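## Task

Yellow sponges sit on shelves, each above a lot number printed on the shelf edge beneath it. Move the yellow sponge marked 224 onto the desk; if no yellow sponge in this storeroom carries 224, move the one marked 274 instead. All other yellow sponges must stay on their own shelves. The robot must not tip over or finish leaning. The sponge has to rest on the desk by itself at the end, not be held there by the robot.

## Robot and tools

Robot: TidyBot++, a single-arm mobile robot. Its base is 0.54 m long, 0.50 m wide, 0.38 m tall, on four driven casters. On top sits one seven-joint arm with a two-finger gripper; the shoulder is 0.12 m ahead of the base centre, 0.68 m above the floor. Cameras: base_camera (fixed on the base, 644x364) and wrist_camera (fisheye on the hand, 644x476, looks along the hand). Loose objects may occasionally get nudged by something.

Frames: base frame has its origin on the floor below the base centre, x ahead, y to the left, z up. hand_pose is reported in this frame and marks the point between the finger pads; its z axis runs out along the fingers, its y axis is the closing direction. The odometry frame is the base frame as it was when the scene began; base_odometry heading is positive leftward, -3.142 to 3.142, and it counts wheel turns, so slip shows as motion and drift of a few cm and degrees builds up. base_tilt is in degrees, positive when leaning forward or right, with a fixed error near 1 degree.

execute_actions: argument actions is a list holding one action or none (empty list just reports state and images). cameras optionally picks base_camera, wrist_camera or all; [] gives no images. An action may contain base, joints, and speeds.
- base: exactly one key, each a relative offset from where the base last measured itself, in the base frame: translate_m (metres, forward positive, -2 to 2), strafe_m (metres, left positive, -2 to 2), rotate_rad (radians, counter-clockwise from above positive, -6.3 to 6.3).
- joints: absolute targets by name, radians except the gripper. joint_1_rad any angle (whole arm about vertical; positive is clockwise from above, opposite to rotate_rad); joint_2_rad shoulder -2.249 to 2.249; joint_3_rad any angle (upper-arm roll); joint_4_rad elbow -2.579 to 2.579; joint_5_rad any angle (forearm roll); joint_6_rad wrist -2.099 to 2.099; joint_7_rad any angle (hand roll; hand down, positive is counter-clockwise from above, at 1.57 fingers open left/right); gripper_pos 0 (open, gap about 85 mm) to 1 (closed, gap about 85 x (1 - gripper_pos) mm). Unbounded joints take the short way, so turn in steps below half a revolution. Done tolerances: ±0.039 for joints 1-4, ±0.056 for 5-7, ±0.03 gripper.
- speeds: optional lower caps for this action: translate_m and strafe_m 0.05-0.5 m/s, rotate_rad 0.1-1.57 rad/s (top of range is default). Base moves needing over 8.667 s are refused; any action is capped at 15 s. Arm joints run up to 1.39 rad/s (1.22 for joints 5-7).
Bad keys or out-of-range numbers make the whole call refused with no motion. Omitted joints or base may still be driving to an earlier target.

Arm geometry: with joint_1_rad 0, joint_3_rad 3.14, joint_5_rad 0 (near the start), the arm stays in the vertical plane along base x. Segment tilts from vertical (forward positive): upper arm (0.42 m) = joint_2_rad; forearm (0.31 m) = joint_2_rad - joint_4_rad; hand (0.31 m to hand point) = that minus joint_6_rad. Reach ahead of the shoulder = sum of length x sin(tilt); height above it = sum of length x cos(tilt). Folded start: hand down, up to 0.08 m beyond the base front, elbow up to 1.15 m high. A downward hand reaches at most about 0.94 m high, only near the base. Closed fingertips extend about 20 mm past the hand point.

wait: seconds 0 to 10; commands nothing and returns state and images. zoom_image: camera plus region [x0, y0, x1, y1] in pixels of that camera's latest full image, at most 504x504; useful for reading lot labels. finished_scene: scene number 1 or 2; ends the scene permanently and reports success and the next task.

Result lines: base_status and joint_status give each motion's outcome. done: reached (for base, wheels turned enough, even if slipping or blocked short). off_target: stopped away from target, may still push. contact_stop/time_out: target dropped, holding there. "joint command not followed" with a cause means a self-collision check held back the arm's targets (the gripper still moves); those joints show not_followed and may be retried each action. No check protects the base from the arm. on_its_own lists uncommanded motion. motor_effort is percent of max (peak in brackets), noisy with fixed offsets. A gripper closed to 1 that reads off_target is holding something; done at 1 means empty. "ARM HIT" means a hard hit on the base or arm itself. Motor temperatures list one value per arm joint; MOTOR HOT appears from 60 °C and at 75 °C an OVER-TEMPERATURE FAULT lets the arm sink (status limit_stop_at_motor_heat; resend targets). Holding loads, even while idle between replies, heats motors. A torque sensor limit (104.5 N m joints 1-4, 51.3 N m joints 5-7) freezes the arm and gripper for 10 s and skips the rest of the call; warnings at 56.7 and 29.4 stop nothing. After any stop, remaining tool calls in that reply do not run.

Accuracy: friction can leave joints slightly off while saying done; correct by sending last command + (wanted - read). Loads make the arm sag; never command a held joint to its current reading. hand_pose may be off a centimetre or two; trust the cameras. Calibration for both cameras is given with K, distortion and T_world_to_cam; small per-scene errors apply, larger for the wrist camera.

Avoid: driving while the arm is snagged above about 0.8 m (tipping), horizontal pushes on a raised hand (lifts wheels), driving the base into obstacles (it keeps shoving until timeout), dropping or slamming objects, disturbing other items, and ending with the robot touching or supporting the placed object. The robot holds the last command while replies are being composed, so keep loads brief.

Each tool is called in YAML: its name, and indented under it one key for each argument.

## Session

execute_actions:
  actions:
    - {"joints":{"joint_6_rad":0.3,"joint_2_rad":-0.6}}

Scene clock: 1.57 s.
Motor temperatures (°C, as the motors report them): [32 34 25 33 36 47 39]
base_odometry: x=+0.000 y=+0.000 heading=+0.000 (m, m, rad; odometry frame)
base_tilt: forward=+0.8 right=-0.2 (deg)
base_status: not commanded
joint_positions: joint_1_rad=+0.050 joint_2_rad=-0.594 joint_3_rad=+3.118 joint_4_rad=-2.494 joint_5_rad=-0.035 joint_6_rad=+0.278 joint_7_rad=+1.550 gripper_pos=+0.000
joint_status: all done
motor_effort: joint_1_rad=+0(0) joint_2_rad=+0(2) joint_3_rad=+0(0) joint_4_rad=+22(22) joint_5_rad=+0(1) joint_6_rad=+9(9) joint_7_rad=-1(1) (%)
hand_pose: x=+0.4915 y=-0.0098 z=+0.9128 quat_wxyz=(+0.000, +0.724, -0.029, +0.689) (m; base frame)
pictures: base_camera, wrist_camera
camera_calibration (this result's frames):
wrist_camera: T_world_to_cam=[[-0.062459, -0.997991, 0.0106354, 0.00324198], [-0.0313716, -0.0086878, -0.99947, 0.985757], [0.997554, -0.0627596, -0.0307659, -0.325832], [0, 0, 0, 1]] pos_world=[0.356163, -0.00864957, 0.975176]
Images, in order (width x height): base_camera 644x364, wrist_camera 644x476.

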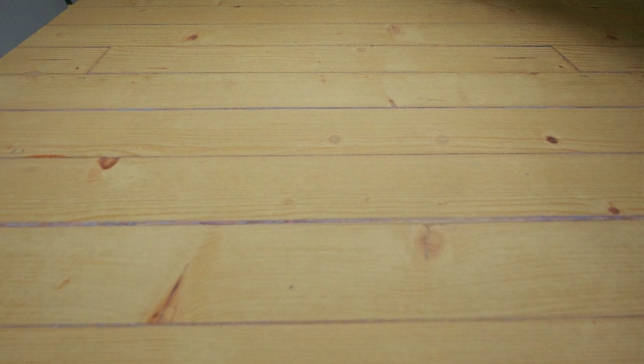

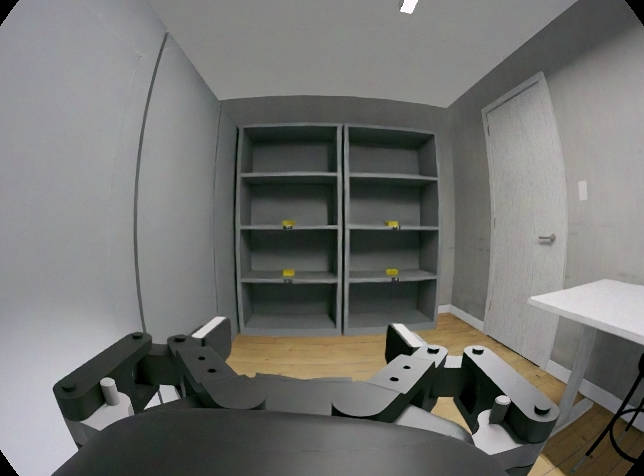

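execute_actions:
  actions:
    - {"base":{"translate_m":-0.5},"joints":{"joint_1_rad":-1.9,"joint_6_rad":-0.1}}
  cameras: ["wrist_camera"]

Scene clock: 9.37 s.
Motor temperatures (°C, as the motors report them): [32 34 25 33 36 47 39]
base_odometry: x=-0.500 y=+0.000 heading=+0.001 (m, m, rad; odometry frame)
base_tilt: forward=+0.8 right=-0.2 (deg)
base_status: done
joint_positions: joint_1_rad=-1.886 joint_2_rad=-0.599 joint_3_rad=+3.118 joint_4_rad=-2.494 joint_5_rad=-0.035 joint_6_rad=-0.054 joint_7_rad=+1.550 gripper_pos=+0.000
joint_status: all done
motor_effort: joint_1_rad=-1(1) joint_2_rad=+1(3) joint_3_rad=+1(2) joint_4_rad=+22(22) joint_5_rad=+0(0) joint_6_rad=+9(9) joint_7_rad=-1(1) (%)
hand_pose: x=+0.0005 y=+0.3290 z=+0.8138 quat_wxyz=(-0.464, +0.494, +0.664, +0.316) (m; base frame)
pictures: wrist_camera
camera_calibration (this result's frames):
wrist_camera: T_world_to_cam=[[0.951072, 0.308563, 0.0158247, -0.122872], [0.122392, -0.329228, -0.936285, 0.928376], [-0.283693, 0.892411, -0.350885, 0.129002], [0, 0, 0, 1]] pos_world=[0.0398306, 0.228438, 0.916434]
Images, in order (width x height): wrist_camera 644x476.

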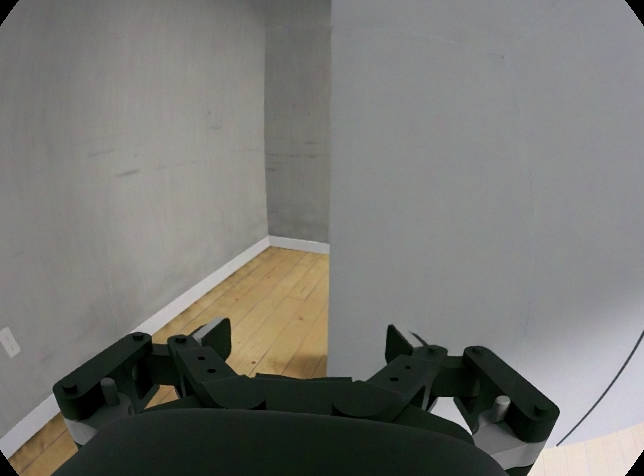

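execute_actions:
  actions:
    - {"base":{"translate_m":-0.58},"joints":{"joint_1_rad":-1.6}}
  cameras: ["wrist_camera"]

execute_actions:
  actions:
    - {"base":{"strafe_m":1.75}}
  cameras: ["base_camera"]

execute_actions:
  actions:
    - {"base":{"translate_m":0.85},"joints":{"joint_1_rad":1.5,"joint_6_rad":-0.2}}

Scene clock: 21.47 s.
Motor temperatures (°C, as the motors report them): [32 34 25 33 36 47 39]
base_odometry: x=-1.080 y=-0.001 heading=+0.001 (m, m, rad; odometry frame)
base_tilt: forward=+0.8 right=-0.2 (deg)
base_status: done
joint_positions: joint_1_rad=-1.614 joint_2_rad=-0.599 joint_3_rad=+3.118 joint_4_rad=-2.494 joint_5_rad=-0.035 joint_6_rad=-0.055 joint_7_rad=+1.550 gripper_pos=+0.000
joint_status: all done
motor_effort: joint_1_rad=+0(0) joint_2_rad=+1(1) joint_3_rad=+0(1) joint_4_rad=+22(22) joint_5_rad=+0(1) joint_6_rad=+9(8) joint_7_rad=-1(0) (%)
hand_pose: x=+0.0933 y=+0.3488 z=+0.8138 quat_wxyz=(-0.416, +0.580, +0.590, +0.376) (m; base frame)
pictures: wrist_camera
camera_calibration (this result's frames):
wrist_camera: T_world_to_cam=[[0.999008, 0.0416266, 0.0158256, -0.128577], [0.0294199, -0.350115, -0.936245, 0.939409], [-0.0334319, 0.935781, -0.350992, 0.0993231], [0, 0, 0, 1]] pos_world=[0.104133, 0.241309, 0.916413]
Images, in order (width x height): wrist_camera 644x476.

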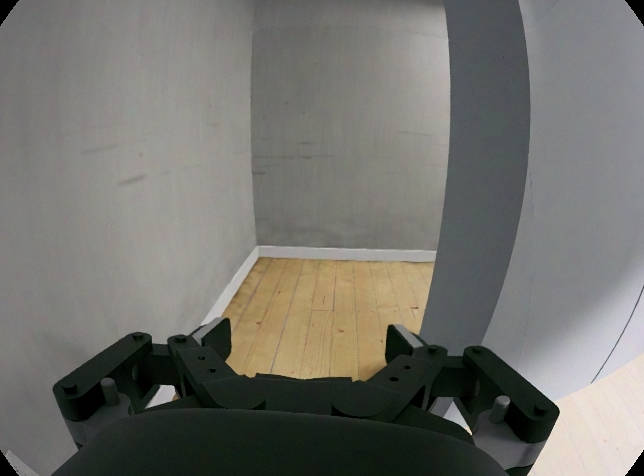

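Scene clock: 26.33 s.
Motor temperatures (°C, as the motors report them): [32 34 25 33 36 47 39]
base_odometry: x=-1.083 y=+1.749 heading=+0.001 (m, m, rad; odometry frame)
base_tilt: forward=+0.8 right=-0.2 (deg)
base_status: done
joint_positions: joint_1_rad=-1.614 joint_2_rad=-0.599 joint_3_rad=+3.118 joint_4_rad=-2.494 joint_5_rad=-0.035 joint_6_rad=-0.056 joint_7_rad=+1.550 gripper_pos=+0.000
joint_status: not commanded
motor_effort: joint_1_rad=+0(0) joint_2_rad=+1(3) joint_3_rad=+1(1) joint_4_rad=+21(23) joint_5_rad=+0(1) joint_6_rad=+8(9) joint_7_rad=+0(0) (%)
hand_pose: x=+0.0933 y=+0.3486 z=+0.8133 quat_wxyz=(-0.416, +0.580, +0.591, +0.376) (m; base frame)
pictures: base_camera
Images, in order (width x height): base_camera 644x364.

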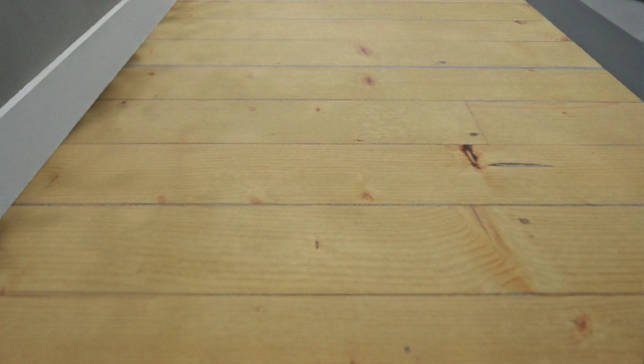

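Scene clock: 30.23 s.
Motor temperatures (°C, as the motors report them): [32 34 25 33 36 47 39]
base_odometry: x=-0.233 y=+1.751 heading=+0.001 (m, m, rad; odometry frame)
base_tilt: forward=+0.8 right=-0.2 (deg)
base_status: done
joint_positions: joint_1_rad=+1.486 joint_2_rad=-0.599 joint_3_rad=+3.118 joint_4_rad=-2.494 joint_5_rad=-0.035 joint_6_rad=-0.154 joint_7_rad=+1.550 gripper_pos=+0.000
joint_status: all done
motor_effort: joint_1_rad=+0(0) joint_2_rad=+1(2) joint_3_rad=+1(2) joint_4_rad=+21(21) joint_5_rad=+0(1) joint_6_rad=+8(8) joint_7_rad=-1(0) (%)
hand_pose: x=+0.1587 y=-0.3346 z=+0.7857 quat_wxyz=(+0.340, +0.622, -0.585, +0.393) (m; base frame)
pictures: base_camera, wrist_camera
camera_calibration (this result's frames):
wrist_camera: T_world_to_cam=[[-0.996069, -0.0870026, 0.01665, 0.107856], [-0.0533487, 0.439145, -0.896831, 0.918162], [0.0707149, -0.894194, -0.44206, 0.173847], [0, 0, 0, 1]] pos_world=[0.144121, -0.238369, 0.898491]
Images, in order (width x height): base_camera 644x364, wrist_camera 644x476.

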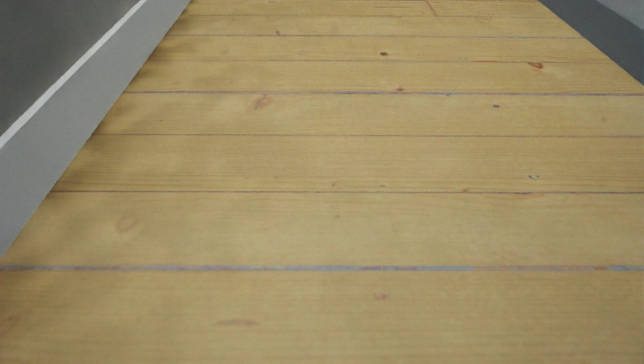

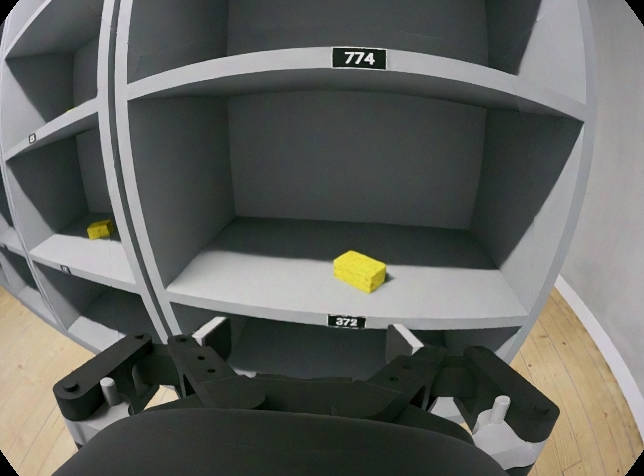

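execute_actions:
  actions:
    - {"base":{"rotate_rad":-0.05},"joints":{"joint_6_rad":-0.3}}
  cameras: []

execute_actions:
  actions:
    - {"base":{"translate_m":1.3}}
  cameras: ["wrist_camera"]

Scene clock: 35.87 s.
Motor temperatures (°C, as the motors report them): [32 34 25 33 36 47 39]
base_odometry: x=-0.233 y=+1.751 heading=-0.048 (m, m, rad; odometry frame)
base_tilt: forward=+0.8 right=-0.2 (deg)
base_status: done
joint_positions: joint_1_rad=+1.488 joint_2_rad=-0.599 joint_3_rad=+3.118 joint_4_rad=-2.494 joint_5_rad=-0.035 joint_6_rad=-0.267 joint_7_rad=+1.550 gripper_pos=+0.000
joint_status: all done
motor_effort: joint_1_rad=+0(1) joint_2_rad=+1(3) joint_3_rad=+0(1) joint_4_rad=+21(22) joint_5_rad=-1(1) joint_6_rad=+7(8) joint_7_rad=+0(0) (%)
hand_pose: x=+0.1570 y=-0.3167 z=+0.7553 quat_wxyz=(+0.307, +0.643, -0.605, +0.356) (m; base frame)
pictures: none
No camera images: the call's "cameras" was empty. Leave "cameras" out to get every camera's image.

Scene clock: 39.80 s.
Motor temperatures (°C, as the motors report them): [32 34 25 33 36 47 39]
base_odometry: x=+1.066 y=+1.686 heading=-0.049 (m, m, rad; odometry frame)
base_tilt: forward=+0.8 right=-0.2 (deg)
base_status: done
joint_positions: joint_1_rad=+1.488 joint_2_rad=-0.599 joint_3_rad=+3.118 joint_4_rad=-2.494 joint_5_rad=-0.035 joint_6_rad=-0.267 joint_7_rad=+1.550 gripper_pos=+0.000
joint_status: not commanded
motor_effort: joint_1_rad=+0(0) joint_2_rad=+1(2) joint_3_rad=+0(1) joint_4_rad=+20(21) joint_5_rad=+0(1) joint_6_rad=+8(8) joint_7_rad=-1(1) (%)
hand_pose: x=+0.1570 y=-0.3167 z=+0.7553 quat_wxyz=(+0.307, +0.643, -0.605, +0.356) (m; base frame)
pictures: wrist_camera
camera_calibration (this result's frames):
wrist_camera: T_world_to_cam=[[-0.995858, -0.0892872, 0.0171555, 0.107109], [-0.0626798, 0.537522, -0.840917, 0.873311], [0.0658616, -0.838509, -0.540892, 0.269607], [0, 0, 0, 1]] pos_world=[0.143648, -0.233793, 0.878373]
Images, in order (width x height): wrist_camera 644x476.

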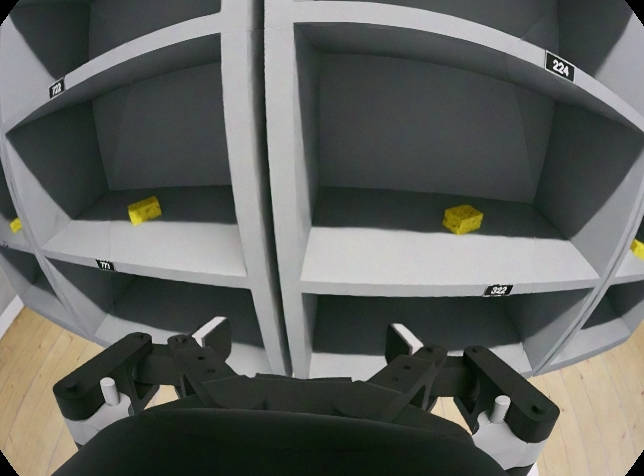

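execute_actions:
  actions:
    - {"base":{"translate_m":-0.42},"joints":{"joint_1_rad":1.57,"joint_2_rad":0,"joint_4_rad":-1.0,"joint_6_rad":-1.1}}
  cameras: ["wrist_camera"]

Scene clock: 49.80 s.
Motor temperatures (°C, as the motors report them): [32 34 25 33 36 47 39]
base_odometry: x=+0.646 y=+1.707 heading=-0.049 (m, m, rad; odometry frame)
base_tilt: forward=+0.8 right=-0.2 (deg)
base_status: done
joint_positions: joint_1_rad=+1.552 joint_2_rad=-0.015 joint_3_rad=+3.118 joint_4_rad=-1.020 joint_5_rad=-0.035 joint_6_rad=-1.054 joint_7_rad=+1.550 gripper_pos=+0.000
joint_status: all done
motor_effort: joint_1_rad=+0(1) joint_2_rad=-20(20) joint_3_rad=+0(2) joint_4_rad=+20(22) joint_5_rad=-1(1) joint_6_rad=+8(8) joint_7_rad=-1(0) (%)
hand_pose: x=+0.1526 y=-0.5326 z=+1.1252 quat_wxyz=(+0.340, +0.613, -0.599, +0.387) (m; base frame)
pictures: wrist_camera
camera_calibration (this result's frames):
wrist_camera: T_world_to_cam=[[-0.99846, -0.0550167, 0.00713685, 0.10704], [-0.0311648, 0.449801, -0.892585, 1.3068], [0.0458969, -0.891433, -0.450823, 0.162391], [0, 0, 0, 1]] pos_world=[0.140148, -0.437149, 1.23887]
Images, in order (width x height): wrist_camera 644x476.

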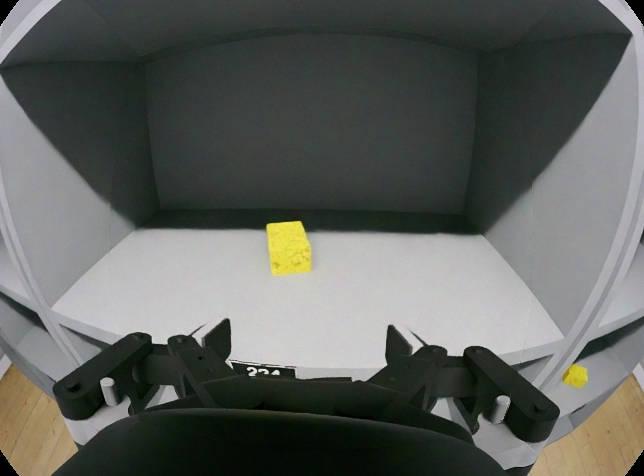

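execute_actions:
  actions:
    - {"base":{"translate_m":0.05},"joints":{"joint_2_rad":0.13}}
  cameras: []

execute_actions:
  actions:
    - {"base":{"strafe_m":-0.17},"speeds":{"strafe_m":0.15}}
  cameras: ["wrist_camera"]

Scene clock: 60.00 s.
Motor temperatures (°C, as the motors report them): [32 33 25 33 36 47 39]
base_odometry: x=+0.696 y=+1.704 heading=-0.050 (m, m, rad; odometry frame)
base_tilt: forward=+0.8 right=-0.2 (deg)
base_status: done
joint_positions: joint_1_rad=+1.560 joint_2_rad=+0.136 joint_3_rad=+3.117 joint_4_rad=-1.015 joint_5_rad=-0.035 joint_6_rad=-1.055 joint_7_rad=+1.550 gripper_pos=+0.000
joint_status: all done
motor_effort: joint_1_rad=+0(3) joint_2_rad=-27(32) joint_3_rad=+0(2) joint_4_rad=+20(22) joint_5_rad=-1(1) joint_6_rad=+7(8) joint_7_rad=+0(0) (%)
hand_pose: x=+0.1495 y=-0.5937 z=+1.0426 quat_wxyz=(+0.296, +0.634, -0.627, +0.341) (m; base frame)
pictures: none
No camera images: the call's "cameras" was empty. Leave "cameras" out to get every camera's image.

Scene clock: 61.80 s.
Motor temperatures (°C, as the motors report them): [32 33 25 33 36 47 39]
base_odometry: x=+0.687 y=+1.534 heading=-0.050 (m, m, rad; odometry frame)
base_tilt: forward=+0.8 right=-0.2 (deg)
base_status: done
joint_positions: joint_1_rad=+1.560 joint_2_rad=+0.133 joint_3_rad=+3.117 joint_4_rad=-1.014 joint_5_rad=-0.035 joint_6_rad=-1.057 joint_7_rad=+1.550 gripper_pos=+0.000
joint_status: not commanded
motor_effort: joint_1_rad=-1(0) joint_2_rad=-26(30) joint_3_rad=-1(0) joint_4_rad=+21(22) joint_5_rad=-1(1) joint_6_rad=+7(8) joint_7_rad=+0(1) (%)
hand_pose: x=+0.1495 y=-0.5922 z=+1.0441 quat_wxyz=(+0.297, +0.634, -0.627, +0.341) (m; base frame)
pictures: wrist_camera
camera_calibration (this result's frames):
wrist_camera: T_world_to_cam=[[-0.998812, -0.0487074, 0.00167957, 0.110736], [-0.0293816, 0.574299, -0.818118, 1.25681], [0.0388839, -0.817195, -0.575047, 0.247644], [0, 0, 0, 1]] pos_world=[0.137902, -0.514016, 1.17044]
Images, in order (width x height): wrist_camera 644x476.

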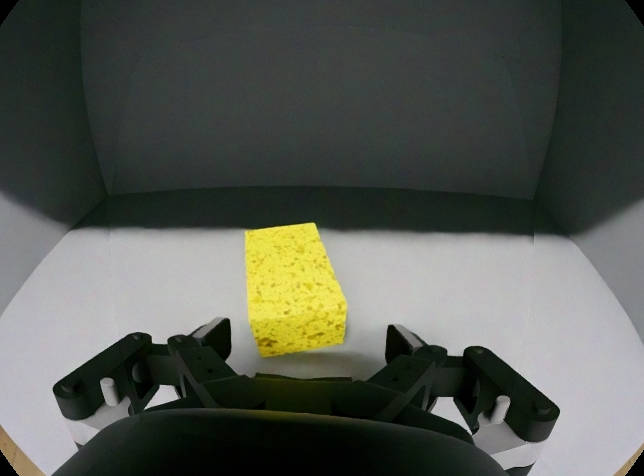

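execute_actions:
  actions:
    - {"base":{"strafe_m":-0.05},"joints":{"joint_1_rad":1.525,"joint_2_rad":0.175,"joint_7_rad":1.7},"speeds":{"strafe_m":0.05}}
  cameras: ["wrist_camera"]

execute_actions:
  actions:
    - {"joints":{"gripper_pos":1}}
  cameras: []

execute_actions:
  actions:
    - {"base":{"strafe_m":0.2},"joints":{"joint_2_rad":-0.15},"speeds":{"strafe_m":0.15}}
  cameras: ["wrist_camera"]

Scene clock: 70.03 s.
Motor temperatures (°C, as the motors report them): [32 34 25 33 36 47 39]
base_odometry: x=+0.685 y=+1.484 heading=-0.050 (m, m, rad; odometry frame)
base_tilt: forward=+0.8 right=-0.1 (deg)
base_status: done
joint_positions: joint_1_rad=+1.533 joint_2_rad=+0.173 joint_3_rad=+3.117 joint_4_rad=-1.014 joint_5_rad=-0.035 joint_6_rad=-1.057 joint_7_rad=+1.677 gripper_pos=+0.000
joint_status: all done
motor_effort: joint_1_rad=+0(2) joint_2_rad=-30(32) joint_3_rad=+0(2) joint_4_rad=+21(21) joint_5_rad=-1(1) joint_6_rad=+7(8) joint_7_rad=-1(1) (%)
hand_pose: x=+0.1661 y=-0.6052 z=+1.0202 quat_wxyz=(+0.300, +0.687, -0.583, +0.314) (m; base frame)
pictures: wrist_camera
camera_calibration (this result's frames):
wrist_camera: T_world_to_cam=[[-0.983103, -0.153743, 0.099354, -0.0391161], [-0.171884, 0.588628, -0.789919, 1.24878], [0.0629623, -0.79365, -0.605108, 0.263552], [0, 0, 0, 1]] pos_world=[0.159596, -0.531914, 1.1498]
Images, in order (width x height): wrist_camera 644x476.

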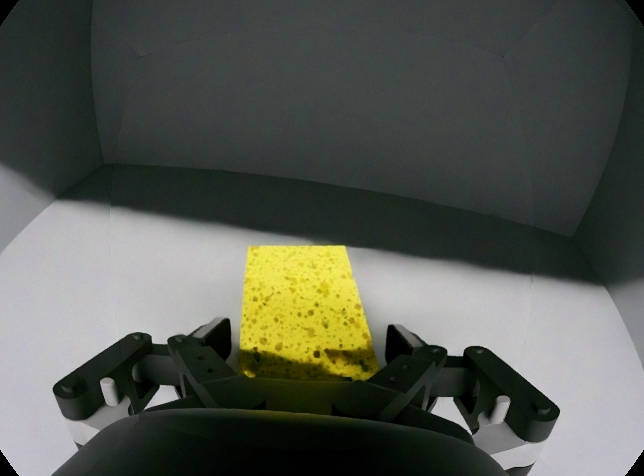

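Scene clock: 71.13 s.
Motor temperatures (°C, as the motors report them): [32 34 25 33 36 47 39]
base_odometry: x=+0.685 y=+1.484 heading=-0.050 (m, m, rad; odometry frame)
base_tilt: forward=+0.8 right=-0.2 (deg)
base_status: not commanded
joint_positions: joint_1_rad=+1.533 joint_2_rad=+0.172 joint_3_rad=+3.117 joint_4_rad=-1.011 joint_5_rad=-0.035 joint_6_rad=-1.057 joint_7_rad=+1.677 gripper_pos=+0.364
joint_status: gripper_pos off_target (ended at +0.364, target +1.000)
motor_effort: joint_1_rad=+1(0) joint_2_rad=-29(30) joint_3_rad=+0(0) joint_4_rad=+21(21) joint_5_rad=-1(0) joint_6_rad=+7(7) joint_7_rad=+0(0) (%)
hand_pose: x=+0.1661 y=-0.6050 z=+1.0229 quat_wxyz=(+0.302, +0.686, -0.582, +0.315) (m; base frame)
pictures: none
No camera images: the call's "cameras" was empty. Leave "cameras" out to get every camera's image.

Scene clock: 73.23 s.
Motor temperatures (°C, as the motors report them): [32 34 25 33 36 47 39]
base_odometry: x=+0.695 y=+1.684 heading=-0.051 (m, m, rad; odometry frame)
base_tilt: forward=+0.8 right=-0.2 (deg)
base_status: done
joint_positions: joint_1_rad=+1.533 joint_2_rad=-0.155 joint_3_rad=+3.117 joint_4_rad=-1.008 joint_5_rad=-0.035 joint_6_rad=-1.058 joint_7_rad=+1.677 gripper_pos=+0.364
joint_status: all done
motor_effort: joint_1_rad=+0(0) joint_2_rad=-12(36) joint_3_rad=+0(1) joint_4_rad=+18(23) joint_5_rad=-1(1) joint_6_rad=+9(9) joint_7_rad=+0(0) (%)
hand_pose: x=+0.1607 y=-0.4630 z=+1.2003 quat_wxyz=(+0.406, +0.626, -0.524, +0.410) (m; base frame)
pictures: wrist_camera
camera_calibration (this result's frames):
wrist_camera: T_world_to_cam=[[-0.984583, -0.114999, 0.131799, -0.0612417], [-0.16078, 0.298246, -0.94085, 1.35138], [0.0688886, -0.947536, -0.312137, 0.0618343], [0, 0, 0, 1]] pos_world=[0.152718, -0.351496, 1.29882]
Images, in order (width x height): wrist_camera 644x476.

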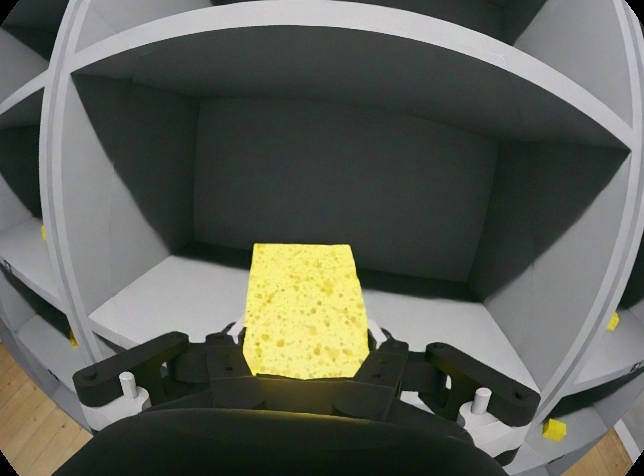

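execute_actions:
  actions:
    - {"base":{"translate_m":-1.74},"joints":{"joint_6_rad":-1.4}}
  cameras: ["wrist_camera"]

execute_actions:
  actions:
    - {"base":{"strafe_m":-2}}

Scene clock: 82.40 s.
Motor temperatures (°C, as the motors report them): [32 33 25 33 36 47 39]
base_odometry: x=-1.043 y=+1.773 heading=-0.051 (m, m, rad; odometry frame)
base_tilt: forward=+0.8 right=-0.2 (deg)
base_status: done
joint_positions: joint_1_rad=+1.533 joint_2_rad=-0.154 joint_3_rad=+3.117 joint_4_rad=-1.008 joint_5_rad=-0.035 joint_6_rad=-1.381 joint_7_rad=+1.677 gripper_pos=+0.364
joint_status: all done
motor_effort: joint_1_rad=+0(1) joint_2_rad=-12(14) joint_3_rad=+1(2) joint_4_rad=+18(20) joint_5_rad=+0(1) joint_6_rad=+7(9) joint_7_rad=-1(0) (%)
hand_pose: x=+0.1587 y=-0.4153 z=+1.1122 quat_wxyz=(+0.306, +0.691, -0.576, +0.314) (m; base frame)
pictures: wrist_camera
camera_calibration (this result's frames):
wrist_camera: T_world_to_cam=[[-0.980111, -0.162468, 0.113955, -0.0467004], [-0.188229, 0.579193, -0.793162, 1.21066], [0.0628611, -0.798837, -0.598254, 0.460594], [0, 0, 0, 1]] pos_world=[0.153156, -0.340852, 1.24112]
Images, in order (width x height): wrist_camera 644x476.

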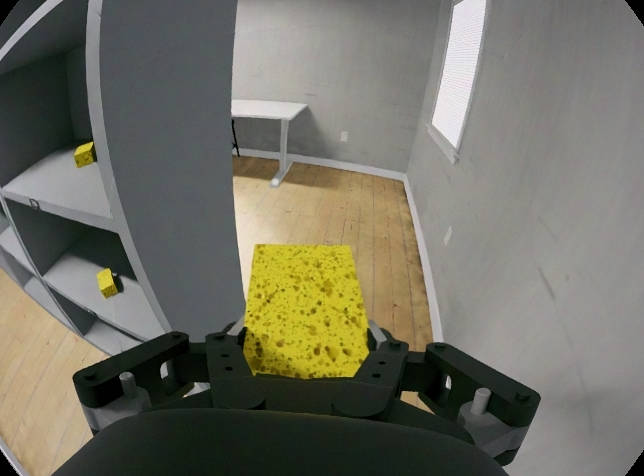

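Scene clock: 87.77 s.
Motor temperatures (°C, as the motors report them): [32 33 25 33 36 47 39]
base_odometry: x=-1.146 y=-0.224 heading=-0.051 (m, m, rad; odometry frame)
base_tilt: forward=+0.8 right=-0.2 (deg)
base_status: done
joint_positions: joint_1_rad=+1.533 joint_2_rad=-0.147 joint_3_rad=+3.117 joint_4_rad=-1.008 joint_5_rad=-0.035 joint_6_rad=-1.381 joint_7_rad=+1.677 gripper_pos=+0.364
joint_status: not commanded
motor_effort: joint_1_rad=+1(1) joint_2_rad=-13(16) joint_3_rad=+0(1) joint_4_rad=+17(19) joint_5_rad=-1(1) joint_6_rad=+7(8) joint_7_rad=+0(1) (%)
hand_pose: x=+0.1588 y=-0.4185 z=+1.1091 quat_wxyz=(+0.303, +0.692, -0.577, +0.311) (m; base frame)
pictures: base_camera, wrist_camera
camera_calibration (this result's frames):
wrist_camera: T_world_to_cam=[[-0.980079, -0.163315, 0.113019, -0.0460661], [-0.188455, 0.585098, -0.788762, 1.20769], [0.0626896, -0.794348, -0.604219, 0.464682], [0, 0, 0, 1]] pos_world=[0.153315, -0.345019, 1.23855]
Images, in order (width x height): base_camera 644x364, wrist_camera 644x476.

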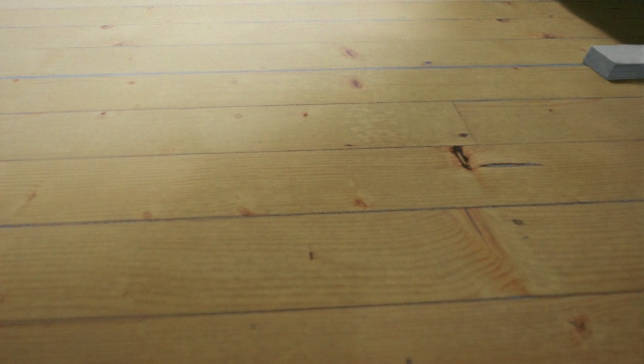

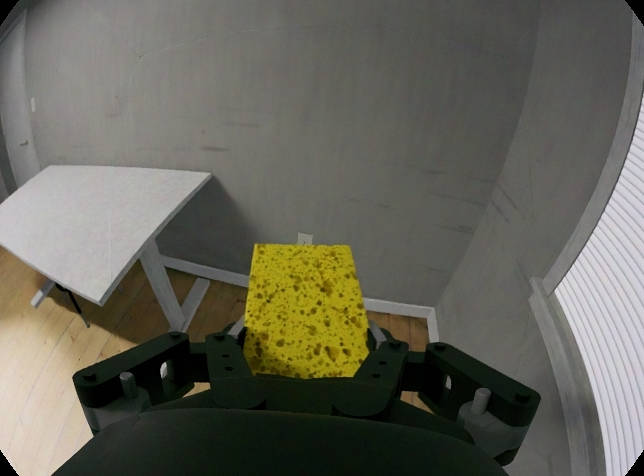

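execute_actions:
  actions:
    - {"base":{"translate_m":1.0},"joints":{"joint_2_rad":0.55,"joint_6_rad":-0.5}}
  cameras: []

execute_actions:
  actions:
    - {"joints":{"joint_2_rad":0.69}}
  cameras: ["wrist_camera"]

Scene clock: 97.77 s.
Motor temperatures (°C, as the motors report them): [32 33 25 33 36 47 39]
base_odometry: x=-0.147 y=-0.276 heading=-0.051 (m, m, rad; odometry frame)
base_tilt: forward=+0.8 right=-0.2 (deg)
base_status: done
joint_positions: joint_1_rad=+1.525 joint_2_rad=+0.555 joint_3_rad=+3.117 joint_4_rad=-1.008 joint_5_rad=-0.035 joint_6_rad=-0.544 joint_7_rad=+1.677 gripper_pos=+0.364
joint_status: all done
motor_effort: joint_1_rad=+1(3) joint_2_rad=-45(49) joint_3_rad=-1(2) joint_4_rad=+22(24) joint_5_rad=-1(2) joint_6_rad=+8(9) joint_7_rad=-1(0) (%)
hand_pose: x=+0.1766 y=-0.8013 z=+0.8826 quat_wxyz=(+0.342, +0.658, -0.568, +0.357) (m; base frame)
pictures: none
No camera images: the call's "cameras" was empty. Leave "cameras" out to get every camera's image.

Scene clock: 99.17 s.
Motor temperatures (°C, as the motors report them): [32 34 25 33 36 47 39]
base_odometry: x=-0.147 y=-0.276 heading=-0.051 (m, m, rad; odometry frame)
base_tilt: forward=+0.8 right=-0.2 (deg)
base_status: not commanded
joint_positions: joint_1_rad=+1.525 joint_2_rad=+0.697 joint_3_rad=+3.117 joint_4_rad=-1.008 joint_5_rad=-0.035 joint_6_rad=-0.543 joint_7_rad=+1.677 gripper_pos=+0.364
joint_status: all done
motor_effort: joint_1_rad=+1(0) joint_2_rad=-50(55) joint_3_rad=-1(1) joint_4_rad=+22(24) joint_5_rad=+0(1) joint_6_rad=+7(8) joint_7_rad=+0(0) (%)
hand_pose: x=+0.1775 y=-0.8218 z=+0.7673 quat_wxyz=(+0.297, +0.681, -0.591, +0.314) (m; base frame)
pictures: wrist_camera
camera_calibration (this result's frames):
wrist_camera: T_world_to_cam=[[-0.986613, -0.138985, 0.0853128, -0.0125573], [-0.152136, 0.596, -0.788441, 1.17994], [0.058735, -0.790865, -0.609166, -0.0560118], [0, 0, 0, 1]] pos_world=[0.170412, -0.749288, 0.897265]
Images, in order (width x height): wrist_camera 644x476.

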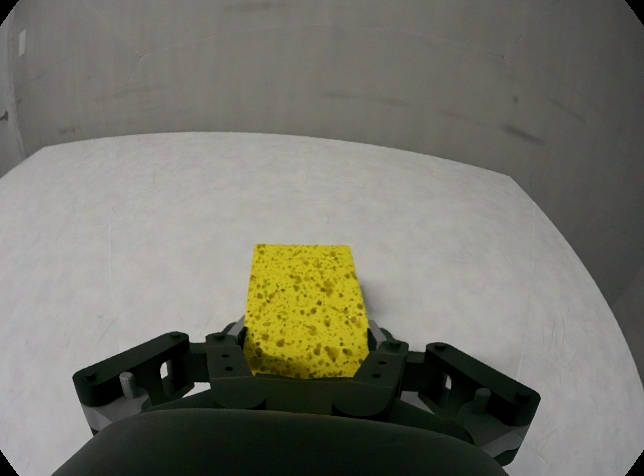

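execute_actions:
  actions:
    - {"joints":{"joint_2_rad":0.715}}
  cameras: []

execute_actions:
  actions:
    - {"joints":{"gripper_pos":0}}
  cameras: []

execute_actions:
  actions:
    - {"joints":{"joint_2_rad":0.5}}
  cameras: []

finished_scene:
  scene: 2

Scene clock: 106.50 s.
Motor temperatures (°C, as the motors report them): [32 34 25 33 36 47 39]
base_odometry: x=-0.147 y=-0.276 heading=-0.051 (m, m, rad; odometry frame)
base_tilt: forward=+0.8 right=-0.2 (deg)
base_status: not commanded
joint_positions: joint_1_rad=+1.525 joint_2_rad=+0.707 joint_3_rad=+3.117 joint_4_rad=-1.008 joint_5_rad=-0.035 joint_6_rad=-0.543 joint_7_rad=+1.677 gripper_pos=+0.364
joint_status: all done
motor_effort: joint_1_rad=+0(0) joint_2_rad=-50(51) joint_3_rad=-1(1) joint_4_rad=+22(23) joint_5_rad=-1(1) joint_6_rad=+7(7) joint_7_rad=-1(1) (%)
hand_pose: x=+0.1775 y=-0.8226 z=+0.7594 quat_wxyz=(+0.293, +0.683, -0.592, +0.311) (m; base frame)
pictures: none
No camera images: the call's "cameras" was empty. Leave "cameras" out to get every camera's image.

Scene clock: 107.60 s.
Motor temperatures (°C, as the motors report them): [32 34 25 33 36 47 39]
base_odometry: x=-0.147 y=-0.276 heading=-0.051 (m, m, rad; odometry frame)
base_tilt: forward=+0.8 right=-0.1 (deg)
base_status: not commanded
joint_positions: joint_1_rad=+1.525 joint_2_rad=+0.707 joint_3_rad=+3.117 joint_4_rad=-1.008 joint_5_rad=-0.035 joint_6_rad=-0.543 joint_7_rad=+1.677 gripper_pos=+0.000
joint_status: all done
motor_effort: joint_1_rad=-1(0) joint_2_rad=-50(50) joint_3_rad=-1(1) joint_4_rad=+21(22) joint_5_rad=-1(1) joint_6_rad=+7(7) joint_7_rad=-1(0) (%)
hand_pose: x=+0.1775 y=-0.8226 z=+0.7594 quat_wxyz=(+0.293, +0.683, -0.592, +0.311) (m; base frame)
pictures: none
No camera images: the call's "cameras" was empty. Leave "cameras" out to get every camera's image.

Scene clock: 109.23 s.
Motor temperatures (°C, as the motors report them): [32 34 25 33 36 47 39]
base_odometry: x=-0.147 y=-0.276 heading=-0.051 (m, m, rad; odometry frame)
base_tilt: forward=+0.8 right=-0.2 (deg)
base_status: not commanded
joint_positions: joint_1_rad=+1.525 joint_2_rad=+0.494 joint_3_rad=+3.117 joint_4_rad=-1.006 joint_5_rad=-0.035 joint_6_rad=-0.541 joint_7_rad=+1.677 gripper_pos=+0.000
joint_status: all done
motor_effort: joint_1_rad=+0(1) joint_2_rad=-43(54) joint_3_rad=-1(1) joint_4_rad=+23(23) joint_5_rad=-1(1) joint_6_rad=+8(8) joint_7_rad=+0(1) (%)
hand_pose: x=+0.1760 y=-0.7884 z=+0.9338 quat_wxyz=(+0.363, +0.645, -0.557, +0.377) (m; base frame)
pictures: none
No camera images: the call's "cameras" was empty. Leave "cameras" out to get every camera's image.

The scene is finished: the task was done.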